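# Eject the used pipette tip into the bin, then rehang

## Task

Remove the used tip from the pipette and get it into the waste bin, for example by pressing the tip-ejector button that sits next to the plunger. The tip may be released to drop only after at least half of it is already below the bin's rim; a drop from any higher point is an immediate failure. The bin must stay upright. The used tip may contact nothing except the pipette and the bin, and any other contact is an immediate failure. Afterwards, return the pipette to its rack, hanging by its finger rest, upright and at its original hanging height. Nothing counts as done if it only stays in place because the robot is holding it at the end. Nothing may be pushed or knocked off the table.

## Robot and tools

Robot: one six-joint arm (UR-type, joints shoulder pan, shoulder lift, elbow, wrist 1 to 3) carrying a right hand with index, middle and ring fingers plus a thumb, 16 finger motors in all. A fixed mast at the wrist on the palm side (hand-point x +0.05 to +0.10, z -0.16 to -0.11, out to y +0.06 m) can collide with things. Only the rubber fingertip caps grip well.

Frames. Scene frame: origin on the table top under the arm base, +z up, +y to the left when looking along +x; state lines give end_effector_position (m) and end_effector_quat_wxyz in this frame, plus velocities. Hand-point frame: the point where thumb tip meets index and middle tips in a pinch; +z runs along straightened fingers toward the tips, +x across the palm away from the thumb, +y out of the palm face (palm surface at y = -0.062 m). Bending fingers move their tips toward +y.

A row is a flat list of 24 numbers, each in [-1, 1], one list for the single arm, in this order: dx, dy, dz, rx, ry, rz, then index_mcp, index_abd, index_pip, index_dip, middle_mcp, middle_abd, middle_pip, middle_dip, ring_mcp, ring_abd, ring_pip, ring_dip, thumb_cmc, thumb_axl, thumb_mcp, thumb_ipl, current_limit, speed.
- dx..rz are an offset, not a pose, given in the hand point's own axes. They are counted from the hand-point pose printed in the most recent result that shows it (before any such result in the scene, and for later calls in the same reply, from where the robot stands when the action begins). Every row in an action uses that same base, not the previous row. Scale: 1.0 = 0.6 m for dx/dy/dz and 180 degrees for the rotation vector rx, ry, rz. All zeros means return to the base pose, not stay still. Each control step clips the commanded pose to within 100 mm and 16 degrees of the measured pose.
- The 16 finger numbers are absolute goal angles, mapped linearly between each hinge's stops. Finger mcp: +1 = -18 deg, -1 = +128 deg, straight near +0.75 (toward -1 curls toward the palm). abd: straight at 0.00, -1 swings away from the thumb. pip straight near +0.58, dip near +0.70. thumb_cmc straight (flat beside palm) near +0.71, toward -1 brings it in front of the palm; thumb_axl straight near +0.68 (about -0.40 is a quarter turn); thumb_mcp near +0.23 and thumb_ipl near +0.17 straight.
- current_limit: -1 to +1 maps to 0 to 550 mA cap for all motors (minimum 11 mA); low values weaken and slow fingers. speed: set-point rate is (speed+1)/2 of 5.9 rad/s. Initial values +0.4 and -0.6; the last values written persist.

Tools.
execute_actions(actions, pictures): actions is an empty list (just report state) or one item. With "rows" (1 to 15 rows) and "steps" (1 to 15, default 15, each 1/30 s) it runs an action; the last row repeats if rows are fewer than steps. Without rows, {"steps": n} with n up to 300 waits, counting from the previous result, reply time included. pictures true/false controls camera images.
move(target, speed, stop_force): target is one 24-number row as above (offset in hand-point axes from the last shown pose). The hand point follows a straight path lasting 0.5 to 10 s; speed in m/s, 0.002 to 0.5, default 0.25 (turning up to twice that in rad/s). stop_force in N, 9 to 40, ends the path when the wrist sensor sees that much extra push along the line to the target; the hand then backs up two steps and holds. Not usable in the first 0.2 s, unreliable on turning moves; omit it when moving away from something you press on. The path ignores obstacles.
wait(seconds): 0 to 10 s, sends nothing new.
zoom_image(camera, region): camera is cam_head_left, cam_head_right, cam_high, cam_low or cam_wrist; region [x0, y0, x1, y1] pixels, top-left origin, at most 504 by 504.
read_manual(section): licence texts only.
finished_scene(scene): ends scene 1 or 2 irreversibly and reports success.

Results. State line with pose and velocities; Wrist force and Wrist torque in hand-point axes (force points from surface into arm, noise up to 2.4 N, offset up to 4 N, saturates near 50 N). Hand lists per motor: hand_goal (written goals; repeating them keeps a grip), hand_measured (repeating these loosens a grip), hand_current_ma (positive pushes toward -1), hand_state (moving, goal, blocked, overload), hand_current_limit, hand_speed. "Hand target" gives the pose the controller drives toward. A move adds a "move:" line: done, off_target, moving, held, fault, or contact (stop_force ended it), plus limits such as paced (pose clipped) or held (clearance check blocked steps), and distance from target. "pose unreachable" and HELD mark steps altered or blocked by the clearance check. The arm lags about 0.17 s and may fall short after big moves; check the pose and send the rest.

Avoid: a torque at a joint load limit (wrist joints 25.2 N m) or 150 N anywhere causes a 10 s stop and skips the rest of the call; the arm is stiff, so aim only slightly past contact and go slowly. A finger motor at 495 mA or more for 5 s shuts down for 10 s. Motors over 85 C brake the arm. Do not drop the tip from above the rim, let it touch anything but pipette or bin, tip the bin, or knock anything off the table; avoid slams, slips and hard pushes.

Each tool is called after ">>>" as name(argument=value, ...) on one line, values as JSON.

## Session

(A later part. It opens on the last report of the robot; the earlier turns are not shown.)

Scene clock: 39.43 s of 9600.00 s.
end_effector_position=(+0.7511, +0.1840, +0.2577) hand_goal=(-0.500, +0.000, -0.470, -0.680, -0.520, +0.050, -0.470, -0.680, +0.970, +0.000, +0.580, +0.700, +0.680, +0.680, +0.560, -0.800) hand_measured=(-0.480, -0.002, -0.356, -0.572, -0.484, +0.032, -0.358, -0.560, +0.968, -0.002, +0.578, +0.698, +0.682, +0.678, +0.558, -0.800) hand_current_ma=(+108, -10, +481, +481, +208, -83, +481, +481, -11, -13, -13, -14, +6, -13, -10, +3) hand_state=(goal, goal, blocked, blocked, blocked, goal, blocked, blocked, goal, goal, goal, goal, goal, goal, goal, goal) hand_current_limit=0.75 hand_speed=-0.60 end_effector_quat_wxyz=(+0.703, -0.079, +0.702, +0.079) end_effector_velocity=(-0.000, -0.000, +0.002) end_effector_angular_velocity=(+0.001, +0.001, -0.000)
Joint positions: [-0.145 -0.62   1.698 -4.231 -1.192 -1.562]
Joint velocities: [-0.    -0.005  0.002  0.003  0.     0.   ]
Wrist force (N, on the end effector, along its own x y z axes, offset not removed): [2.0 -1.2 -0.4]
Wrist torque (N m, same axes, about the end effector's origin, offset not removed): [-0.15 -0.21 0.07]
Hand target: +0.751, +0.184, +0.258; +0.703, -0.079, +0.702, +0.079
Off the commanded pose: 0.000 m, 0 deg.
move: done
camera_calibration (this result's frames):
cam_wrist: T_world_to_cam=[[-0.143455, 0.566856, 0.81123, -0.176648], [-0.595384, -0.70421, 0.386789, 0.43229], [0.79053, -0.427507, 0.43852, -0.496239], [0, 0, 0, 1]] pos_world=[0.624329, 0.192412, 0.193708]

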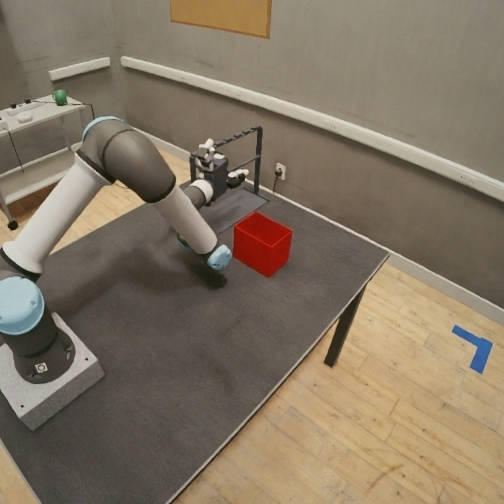

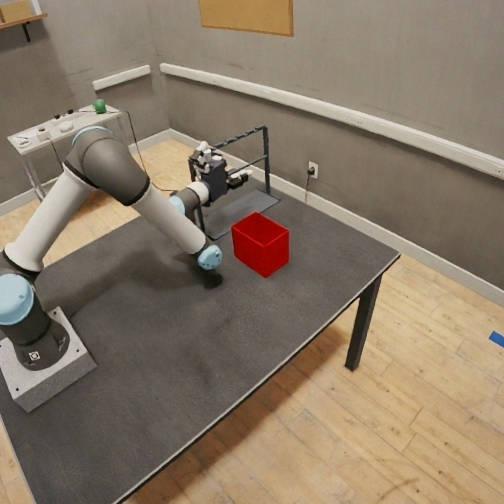

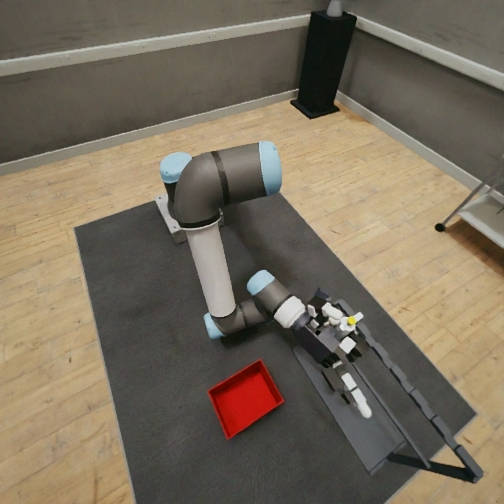

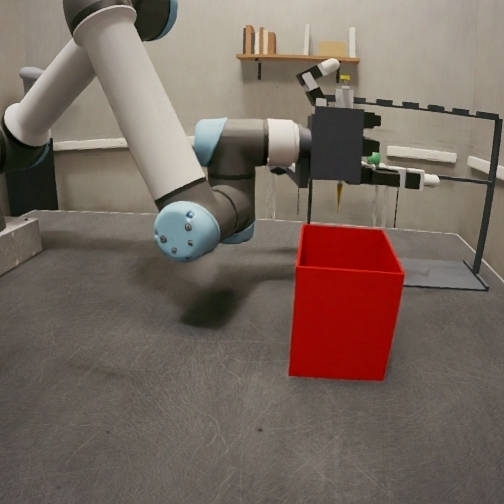

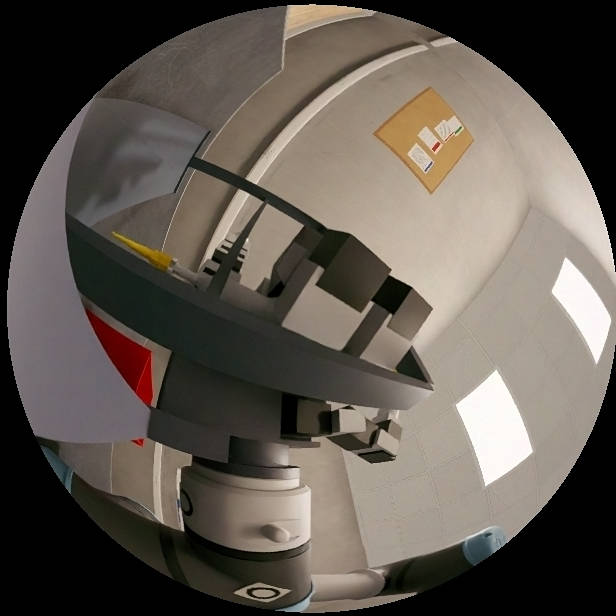

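>>> move(target=[0,-0.132,-0.019,0,0,0,-0.5,0,-0.47,-0.68,-0.52,0.05,-0.47,-0.68,0.97,0,0.58,0.7,0.68,0.68,0.56,-0.8,0.75,-0.6], speed=0.05)

>>> move(target=[-0.145,-0.228,-0.042,0,0,0,-0.5,0,-0.47,-0.68,-0.52,0.05,-0.47,-0.68,0.97,0,0.58,0.7,0.68,0.68,0.4,-0.3,0.75,-0.6], speed=0.12)

Scene clock: 45.57 s of 9600.00 s.
end_effector_position=(+0.7575, +0.1044, +0.2575) hand_goal=(-0.500, +0.000, -0.470, -0.680, -0.520, +0.050, -0.470, -0.680, +0.970, +0.000, +0.580, +0.700, +0.680, +0.680, +0.560, -0.800) hand_measured=(-0.480, -0.002, -0.356, -0.572, -0.484, +0.032, -0.358, -0.560, +0.968, -0.002, +0.578, +0.698, +0.682, +0.678, +0.558, -0.800) hand_current_ma=(+108, -10, +481, +481, +208, -83, +481, +481, -11, -13, -13, -14, +6, -13, -10, +3) hand_state=(goal, goal, blocked, blocked, blocked, goal, blocked, blocked, goal, goal, goal, goal, goal, goal, goal, goal) hand_current_limit=0.75 hand_speed=-0.60 end_effector_quat_wxyz=(+0.703, -0.079, +0.703, +0.079) end_effector_velocity=(+0.000, -0.002, -0.000) end_effector_angular_velocity=(+0.000, +0.000, -0.000)
Joint positions: [-0.288 -0.612  1.681 -4.222 -1.049 -1.561]
Joint velocities: [-0.004  0.001 -0.001  0.001  0.004 -0.   ]
Wrist force (N, on the end effector, along its own x y z axes, offset not removed): [1.1 -0.8 -1.7]
Wrist torque (N m, same axes, about the end effector's origin, offset not removed): [0.08 -0.18 -0.01]
Hand target: +0.758, +0.104, +0.258; +0.703, -0.079, +0.703, +0.079
Off the commanded pose: 0.000 m, 0 deg.
After step 90, 1.13 s passed at rest.
move: done
camera_calibration (this result's frames):
cam_wrist: T_world_to_cam=[[-0.143402, 0.567055, 0.811101, -0.130494], [-0.595374, -0.704107, 0.386992, 0.380132], [0.790548, -0.427413, 0.43858, -0.53532], [0, 0, 0, 1]] pos_world=[0.630804, 0.112849, 0.193517]

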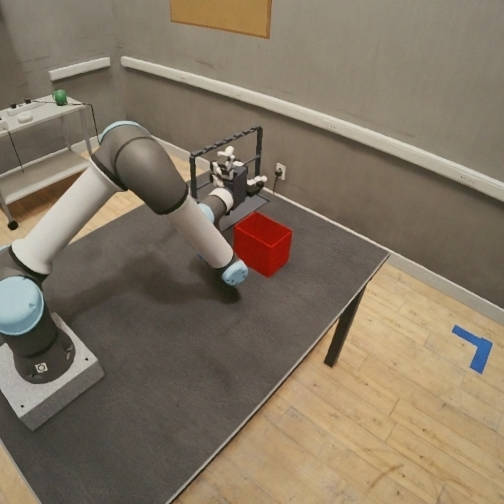

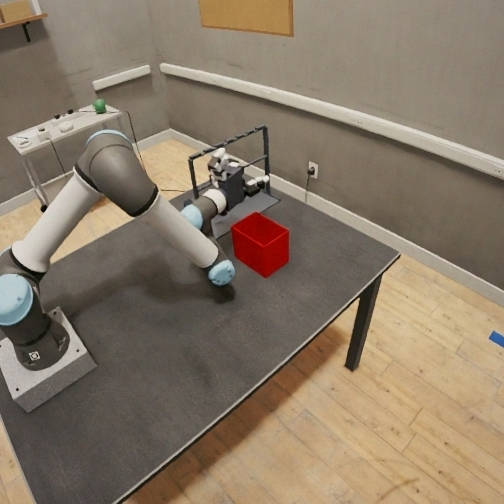

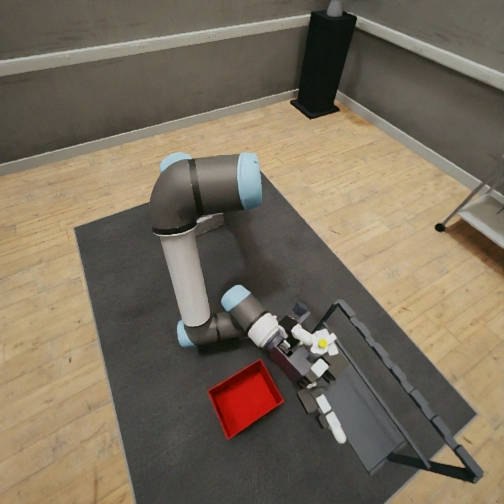

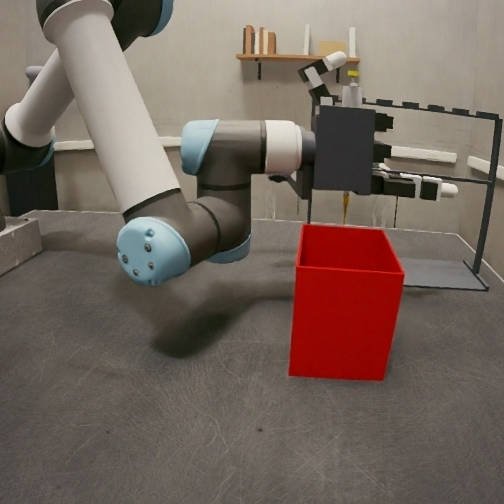

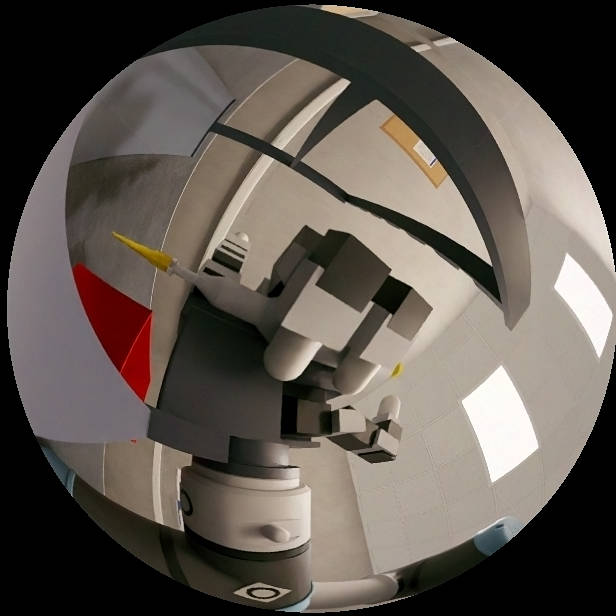

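Scene clock: 47.43 s of 9600.00 s.
end_effector_position=(+0.7635, -0.0345, +0.3441) hand_goal=(-0.500, +0.000, -0.470, -0.680, -0.520, +0.050, -0.470, -0.680, +0.970, +0.000, +0.580, +0.700, +0.680, +0.680, +0.400, -0.300) hand_measured=(-0.480, -0.002, -0.356, -0.572, -0.484, +0.032, -0.358, -0.560, +0.968, -0.002, +0.578, +0.698, +0.682, +0.678, +0.402, -0.304) hand_current_ma=(+108, -10, +481, +481, +208, -83, +481, +481, -10, -13, -13, -14, +6, -13, +12, -26) hand_state=(goal, goal, blocked, blocked, blocked, goal, blocked, blocked, goal, goal, goal, goal, goal, goal, goal, goal) hand_current_limit=0.75 hand_speed=-0.60 end_effector_quat_wxyz=(+0.703, -0.079, +0.703, +0.078) end_effector_velocity=(+0.000, -0.002, +0.001) end_effector_angular_velocity=(-0.000, +0.001, +0.000)
Joint positions: [-0.516 -0.738  1.608 -4.025 -0.821 -1.557]
Joint velocities: [-0.003 -0.001 -0.002  0.005  0.003 -0.001]
Wrist force (N, on the end effector, along its own x y z axes, offset not removed): [-0.3 -1.4 -1.9]
Wrist torque (N m, same axes, about the end effector's origin, offset not removed): [-0.11 0.11 -0.14]
Hand target: +0.763, -0.035, +0.344; +0.703, -0.079, +0.703, +0.078
Off the commanded pose: 0.001 m, 0 deg.
move: done
camera_calibration (this result's frames):
cam_wrist: T_world_to_cam=[[-0.143267, 0.567314, 0.810943, -0.121134], [-0.595345, -0.703964, 0.387296, 0.252193], [0.790594, -0.427304, 0.438603, -0.637407], [0, 0, 0, 1]] pos_world=[0.636718, -0.0261105, 0.280128]

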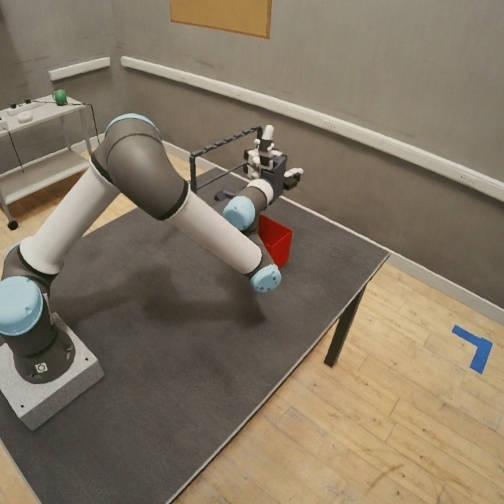

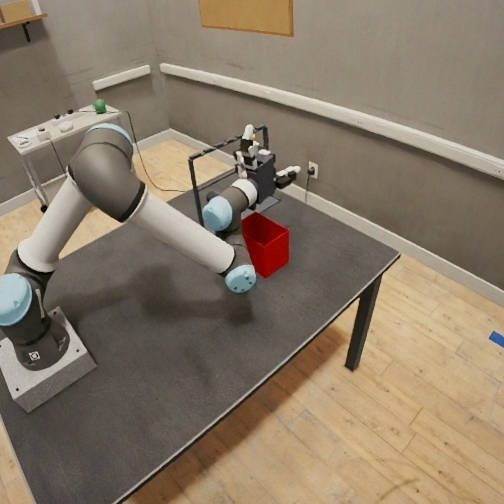

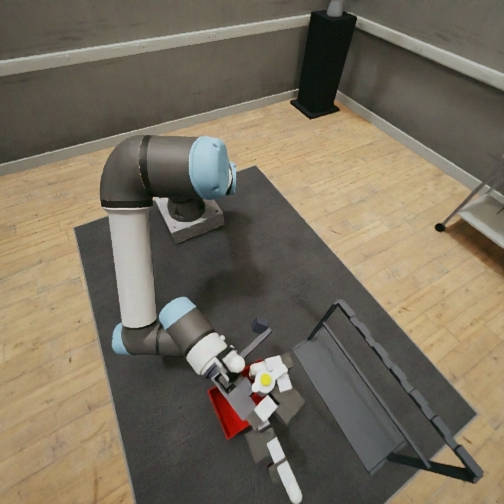

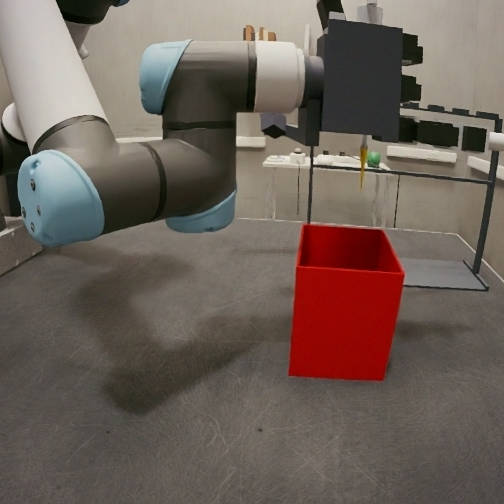

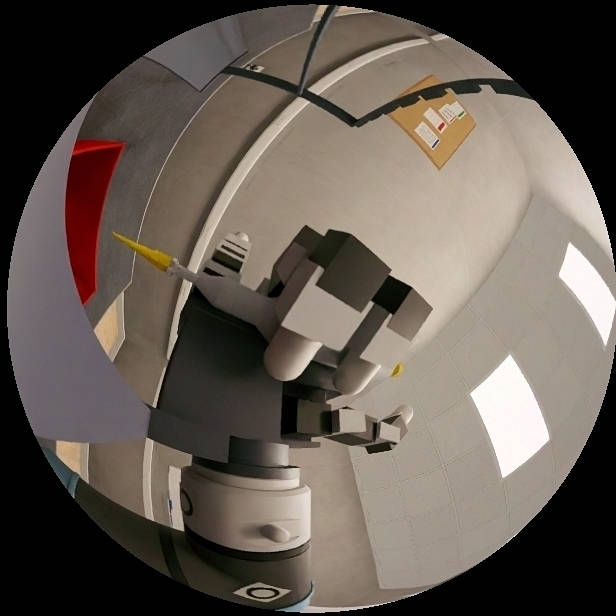

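>>> move(target=[0.178,0,-0.015,0,0,0,-0.5,0,-0.47,-0.68,-0.52,0.05,-0.47,-0.68,0.97,0,0.58,0.7,0.64,0.68,0.32,-0.55,0.75,-0.6], speed=0.08)

>>> move(target=[0,0,0,0,0,0,-0.5,0,-0.47,-0.68,-0.52,0.05,-0.47,-0.68,0.97,0,0.58,0.7,0.64,0.68,0.03,-0.55,0.75,-0.6])

>>> zoom_image(camera="cam_high", region=[210,340,300,430])

Scene clock: 52.97 s of 9600.00 s.
end_effector_position=(+0.7546, -0.0363, +0.2375) hand_goal=(-0.500, +0.000, -0.470, -0.680, -0.520, +0.050, -0.470, -0.680, +0.970, +0.000, +0.580, +0.700, +0.640, +0.680, +0.320, -0.550) hand_measured=(-0.480, -0.002, -0.356, -0.572, -0.484, +0.032, -0.358, -0.560, +0.968, -0.004, +0.578, +0.698, +0.642, +0.678, +0.322, -0.550) hand_current_ma=(+108, -10, +481, +481, +208, -83, +481, +481, -10, -13, -13, -14, +11, -13, +8, +5) hand_state=(goal, goal, blocked, blocked, blocked, goal, blocked, blocked, goal, goal, goal, goal, goal, goal, goal, goal) hand_current_limit=0.75 hand_speed=-0.60 end_effector_quat_wxyz=(+0.703, -0.079, +0.703, +0.078) end_effector_velocity=(-0.000, -0.001, -0.002) end_effector_angular_velocity=(+0.001, +0.000, -0.001)
Joint positions: [-0.525 -0.543  1.59  -4.203 -0.812 -1.557]
Joint velocities: [-0.001  0.005 -0.001 -0.003 -0.     0.001]
Wrist force (N, on the end effector, along its own x y z axes, offset not removed): [0.6 -0.7 -3.5]
Wrist torque (N m, same axes, about the end effector's origin, offset not removed): [0.01 0.01 -0.07]
Hand target: +0.755, -0.036, +0.237; +0.703, -0.079, +0.703, +0.078
Off the commanded pose: 0.000 m, 0 deg.
After step 90, 0.73 s passed at rest.
move: done
camera_calibration (this result's frames):
cam_wrist: T_world_to_cam=[[-0.143231, 0.567351, 0.810924, -0.034952], [-0.595331, -0.703945, 0.387353, 0.286893], [0.790611, -0.427287, 0.438588, -0.584386], [0, 0, 0, 1]] pos_world=[0.627812, -0.0279138, 0.173519]

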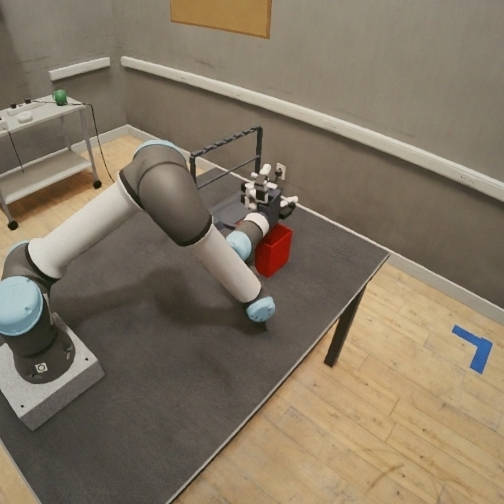

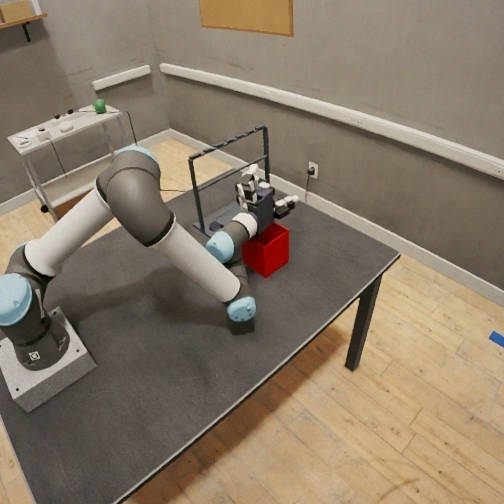

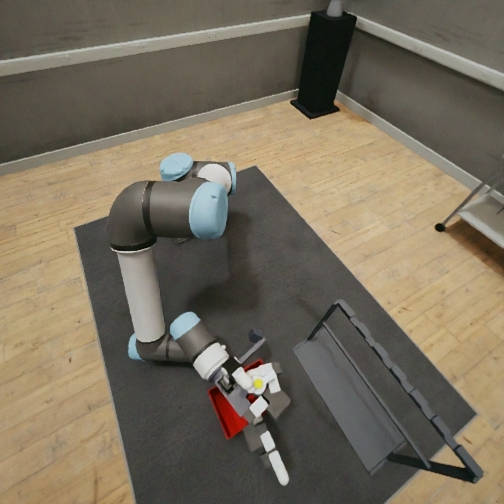

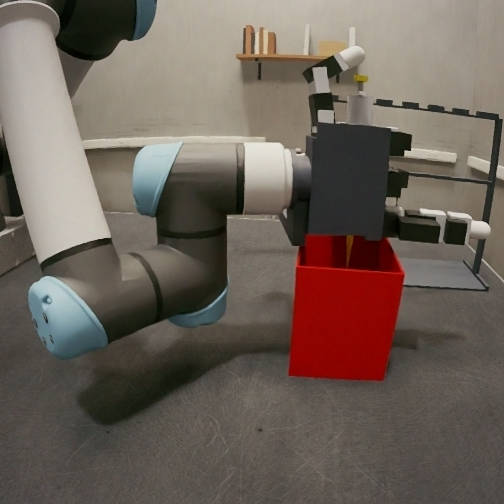

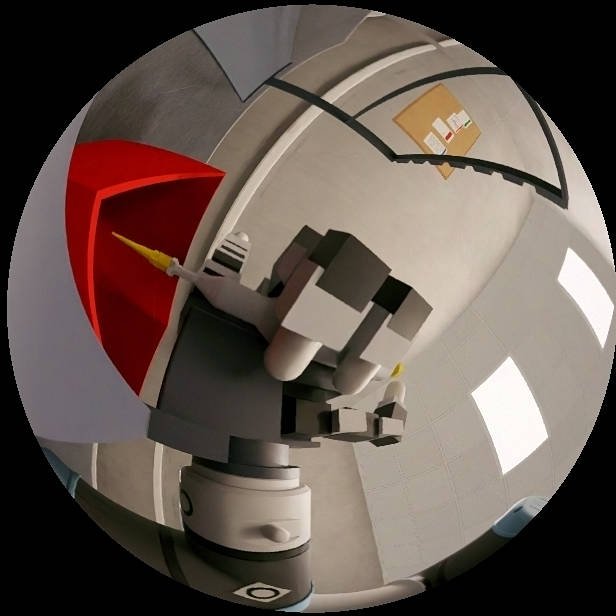

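Scene clock: 53.63 s of 9600.00 s.
end_effector_position=(+0.7546, -0.0363, +0.2374) hand_goal=(-0.500, +0.000, -0.470, -0.680, -0.520, +0.050, -0.470, -0.680, +0.970, +0.000, +0.580, +0.700, +0.640, +0.680, +0.030, -0.550) hand_measured=(-0.480, -0.002, -0.356, -0.572, -0.484, +0.032, -0.358, -0.560, +0.968, -0.004, +0.578, +0.698, +0.642, +0.678, +0.030, -0.550) hand_current_ma=(+108, -10, +481, +481, +208, -83, +481, +481, -10, -13, -13, -14, +11, -13, -5, +3) hand_state=(goal, goal, blocked, blocked, blocked, goal, blocked, blocked, goal, goal, goal, goal, goal, goal, goal, goal) hand_current_limit=0.75 hand_speed=-0.60 end_effector_quat_wxyz=(+0.703, -0.079, +0.703, +0.078) end_effector_velocity=(+0.000, -0.000, +0.001) end_effector_angular_velocity=(-0.002, -0.002, -0.000)
Joint positions: [-0.525 -0.542  1.59  -4.203 -0.812 -1.557]
Joint velocities: [-0.    -0.    -0.001 -0.001 -0.    -0.001]
Wrist force (N, on the end effector, along its own x y z axes, offset not removed): [1.4 -0.5 2.3]
Wrist torque (N m, same axes, about the end effector's origin, offset not removed): [-0.37 -0.22 -0.05]
Hand target: +0.755, -0.036, +0.238; +0.703, -0.079, +0.703, +0.078
Off the commanded pose: 0.000 m, 0 deg.
move: done
camera_calibration (this result's frames):
cam_wrist: T_world_to_cam=[[-0.143155, 0.567293, 0.810978, -0.0349428], [-0.595295, -0.703972, 0.387359, 0.286896], [0.790652, -0.427319, 0.438484, -0.584366], [0, 0, 0, 1]] pos_world=[0.627816, -0.0279206, 0.173441]

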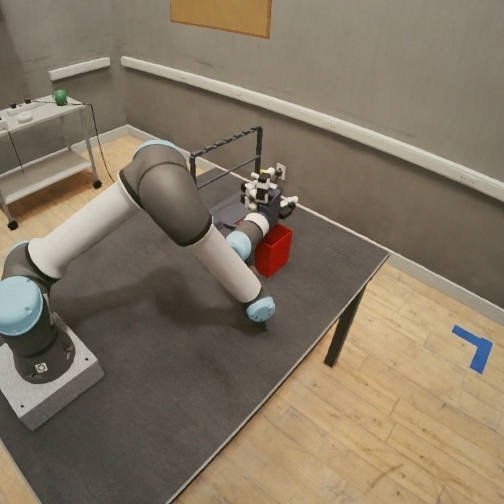

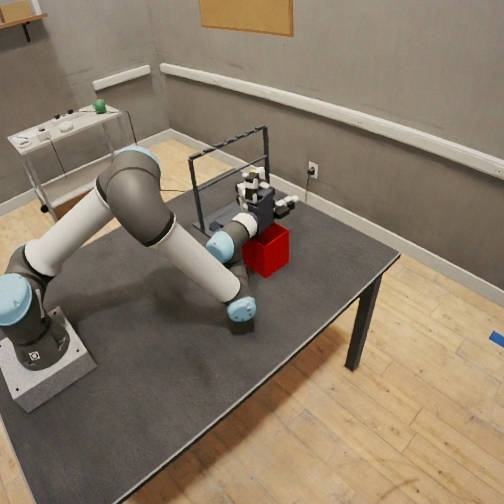

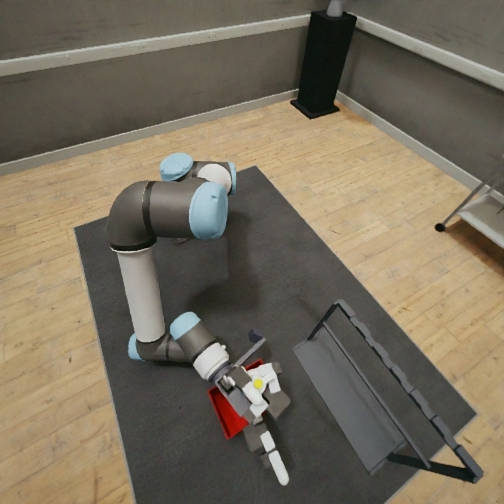

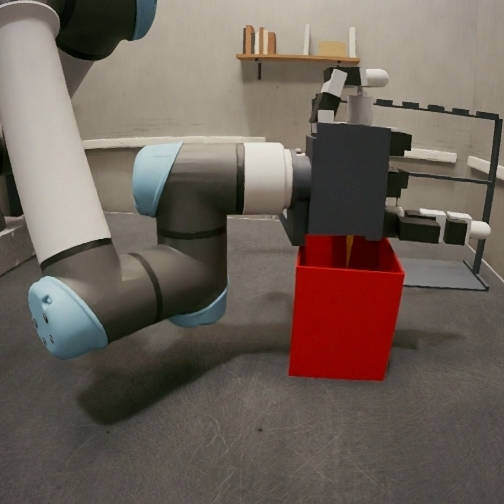

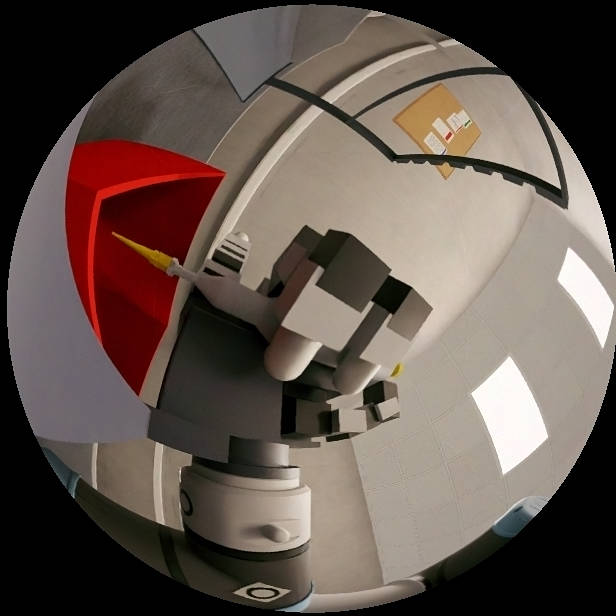

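Region (210, 340, 300, 430) of cam_high's 504x504 image, scaled by 5.600, with more detail than that image has.

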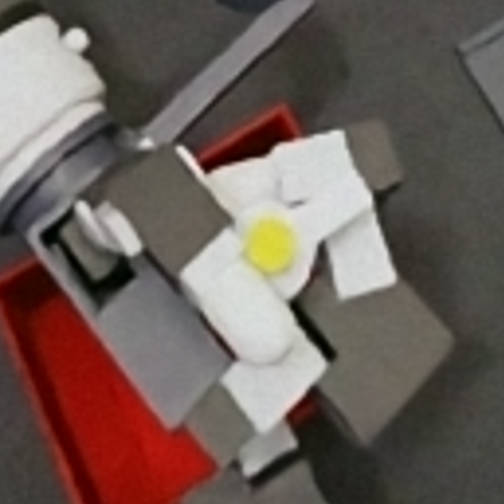

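>>> execute_actions(actions=[{"rows":[[0,0,0,0,0,0,-0.5,0,-0.47,-0.68,-0.52,0.05,-0.47,-0.68,0.97,0,0.58,0.7,0.64,0.68,-0.2,-0.95,1,0]]}], pictures=false)

>>> move(target=[0,0,0,0,0,0,-0.5,0,-0.47,-0.68,-0.52,0.05,-0.47,-0.68,0.97,0,0.58,0.7,0.64,0.68,-0.2,-0.95,0.75,-0.6])

Scene clock: 56.47 s of 9600.00 s.
end_effector_position=(+0.7546, -0.0363, +0.2375) hand_goal=(-0.500, +0.000, -0.470, -0.680, -0.520, +0.050, -0.470, -0.680, +0.970, +0.000, +0.580, +0.700, +0.640, +0.680, -0.200, -0.950) hand_measured=(-0.480, -0.002, -0.356, -0.572, -0.484, +0.034, -0.358, -0.560, +0.968, -0.004, +0.578, +0.698, +0.642, +0.678, -0.048, -0.644) hand_current_ma=(+108, -5, +550, +550, +208, -73, +550, +550, -10, -14, -13, -14, +9, -15, +550, +550) hand_state=(goal, goal, blocked, blocked, blocked, goal, blocked, blocked, goal, goal, goal, goal, goal, goal, blocked, blocked) hand_current_limit=1.00 hand_speed=0.00 end_effector_quat_wxyz=(+0.703, -0.079, +0.703, +0.078) end_effector_velocity=(-0.000, +0.000, +0.000) end_effector_angular_velocity=(-0.000, -0.000, -0.000)
Joint positions: [-0.525 -0.543  1.59  -4.203 -0.812 -1.557]
Joint velocities: [-0.    -0.     0.001 -0.001 -0.    -0.   ]
Wrist force (N, on the end effector, along its own x y z axes, offset not removed): [-1.2 -1.8 -0.1]
Wrist torque (N m, same axes, about the end effector's origin, offset not removed): [-0.30 0.06 -0.35]
Hand target: +0.755, -0.036, +0.237; +0.703, -0.079, +0.703, +0.078
Off the commanded pose: 0.000 m, 0 deg.
Steps of this call (steps 1 to 70: nothing new was sent; steps 71 to 85: all 15 steps of this action). Readings (end_effector_position | what the end effector reports):
71: (+0.7546, -0.0363, +0.2375) | hand_goal=(-0.500, +0.000, -0.470, -0.680, -0.520, +0.050, -0.470, -0.680, +0.970, +0.000, +0.580, +0.700, +0.640, +0.680, -0.200, -0.950) hand_measured=(-0.480, -0.002, -0.356, -0.572, -0.484, +0.032, -0.358, -0.560, +0.968, -0.004, +0.578, +0.698, +0.642, +0.678, +0.030, -0.550) hand_current_ma=(+108, -10, +481, +481, +208, -83, +481, +481, -10, -13, -13, -14, +11, -13, -5, +3) hand_state=(goal, goal, blocked, blocked, blocked, goal, blocked, blocked, goal, goal, goal, goal, goal, goal, moving, moving) hand_current_limit=1.00 hand_speed=0.00
72: (+0.7546, -0.0363, +0.2375) | hand_goal=(-0.500, +0.000, -0.470, -0.680, -0.520, +0.050, -0.470, -0.680, +0.970, +0.000, +0.580, +0.700, +0.640, +0.680, -0.200, -0.950) hand_measured=(-0.480, -0.002, -0.356, -0.572, -0.484, +0.032, -0.358, -0.560, +0.968, -0.004, +0.578, +0.698, +0.642, +0.678, +0.020, -0.558) hand_current_ma=(+108, -10, +550, +550, +208, -83, +544, +550, -10, -13, -13, -14, +11, -13, +167, +175) hand_state=(goal, goal, moving, moving, blocked, goal, moving, moving, goal, goal, goal, goal, goal, goal, moving, moving) hand_current_limit=1.00 hand_speed=0.00
74: (+0.7546, -0.0363, +0.2375) | hand_goal=(-0.500, +0.000, -0.470, -0.680, -0.520, +0.050, -0.470, -0.680, +0.970, +0.000, +0.580, +0.700, +0.640, +0.680, -0.200, -0.950) hand_measured=(-0.480, -0.002, -0.356, -0.572, -0.484, +0.032, -0.358, -0.560, +0.968, -0.004, +0.578, +0.698, +0.642, +0.678, -0.024, -0.612) hand_current_ma=(+108, -7, +550, +550, +208, -77, +550, +550, -10, -13, -13, -14, -3, -19, +518, +399) hand_state=(goal, goal, blocked, blocked, blocked, moving, blocked, blocked, goal, goal, goal, goal, moving, moving, moving, moving) hand_current_limit=1.00 hand_speed=0.00
78: (+0.7546, -0.0363, +0.2375) | hand_goal=(-0.500, +0.000, -0.470, -0.680, -0.520, +0.050, -0.470, -0.680, +0.970, +0.000, +0.580, +0.700, +0.640, +0.680, -0.200, -0.950) hand_measured=(-0.480, -0.002, -0.356, -0.572, -0.484, +0.034, -0.358, -0.560, +0.968, -0.004, +0.578, +0.698, +0.642, +0.678, -0.048, -0.644) hand_current_ma=(+108, -5, +550, +550, +208, -73, +550, +550, -10, -14, -13, -14, +9, -15, +550, +550) hand_state=(goal, goal, blocked, blocked, blocked, goal, blocked, blocked, goal, goal, goal, goal, goal, goal, blocked, blocked) hand_current_limit=1.00 hand_speed=0.00
85: the state above

Scene clock: 57.20 s of 9600.00 s.
end_effector_position=(+0.7546, -0.0363, +0.2375) hand_goal=(-0.500, +0.000, -0.470, -0.680, -0.520, +0.050, -0.470, -0.680, +0.970, +0.000, +0.580, +0.700, +0.640, +0.680, -0.200, -0.950) hand_measured=(-0.480, -0.002, -0.356, -0.572, -0.484, +0.034, -0.358, -0.560, +0.968, -0.004, +0.578, +0.698, +0.642, +0.678, -0.048, -0.644) hand_current_ma=(+108, -5, +481, +481, +208, -73, +481, +481, -10, -14, -13, -14, +9, -15, +481, +481) hand_state=(goal, goal, blocked, blocked, blocked, goal, blocked, blocked, goal, goal, goal, goal, goal, goal, blocked, blocked) hand_current_limit=0.75 hand_speed=-0.60 end_effector_quat_wxyz=(+0.703, -0.079, +0.703, +0.078) end_effector_velocity=(-0.000, +0.000, -0.000) end_effector_angular_velocity=(+0.001, +0.001, -0.000)
Joint positions: [-0.525 -0.543  1.59  -4.203 -0.812 -1.557]
Joint velocities: [ 0.     0.     0.001  0.    -0.     0.001]
Wrist force (N, on the end effector, along its own x y z axes, offset not removed): [-0.5 -1.7 -2.6]
Wrist torque (N m, same axes, about the end effector's origin, offset not removed): [-0.02 0.17 -0.10]
Hand target: +0.755, -0.036, +0.237; +0.703, -0.079, +0.703, +0.078
Off the commanded pose: 0.000 m, 0 deg.
move: done
camera_calibration (this result's frames):
cam_wrist: T_world_to_cam=[[-0.143185, 0.567323, 0.810952, -0.0349612], [-0.595309, -0.703958, 0.387363, 0.286885], [0.790636, -0.427303, 0.438529, -0.584377], [0, 0, 0, 1]] pos_world=[0.627809, -0.0279164, 0.173489]

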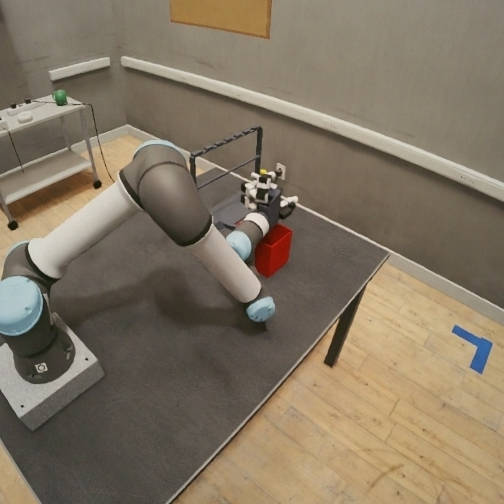

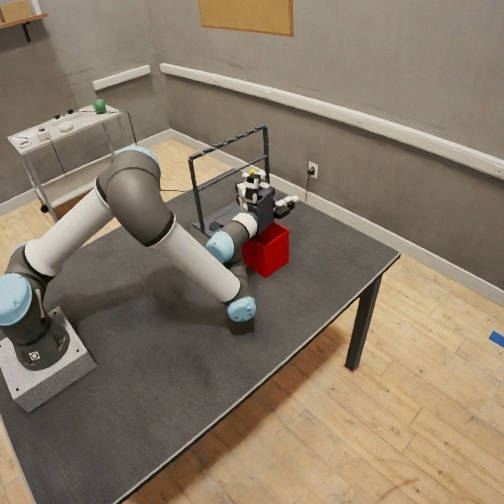

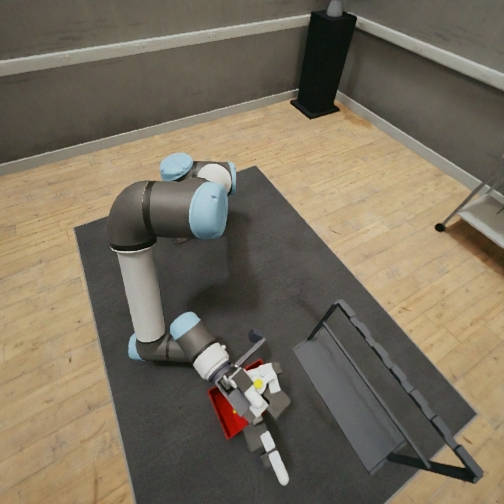

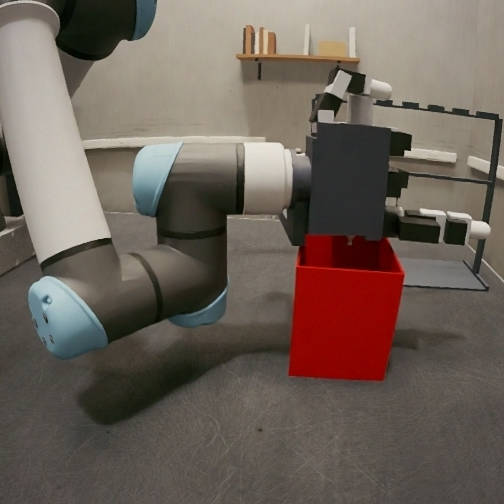

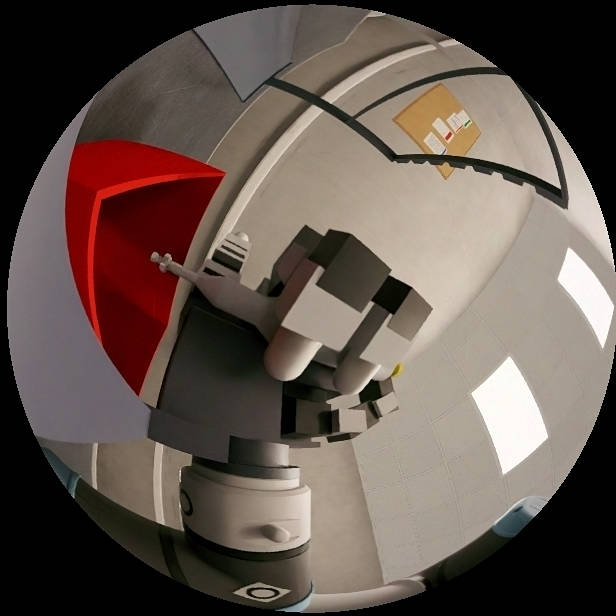

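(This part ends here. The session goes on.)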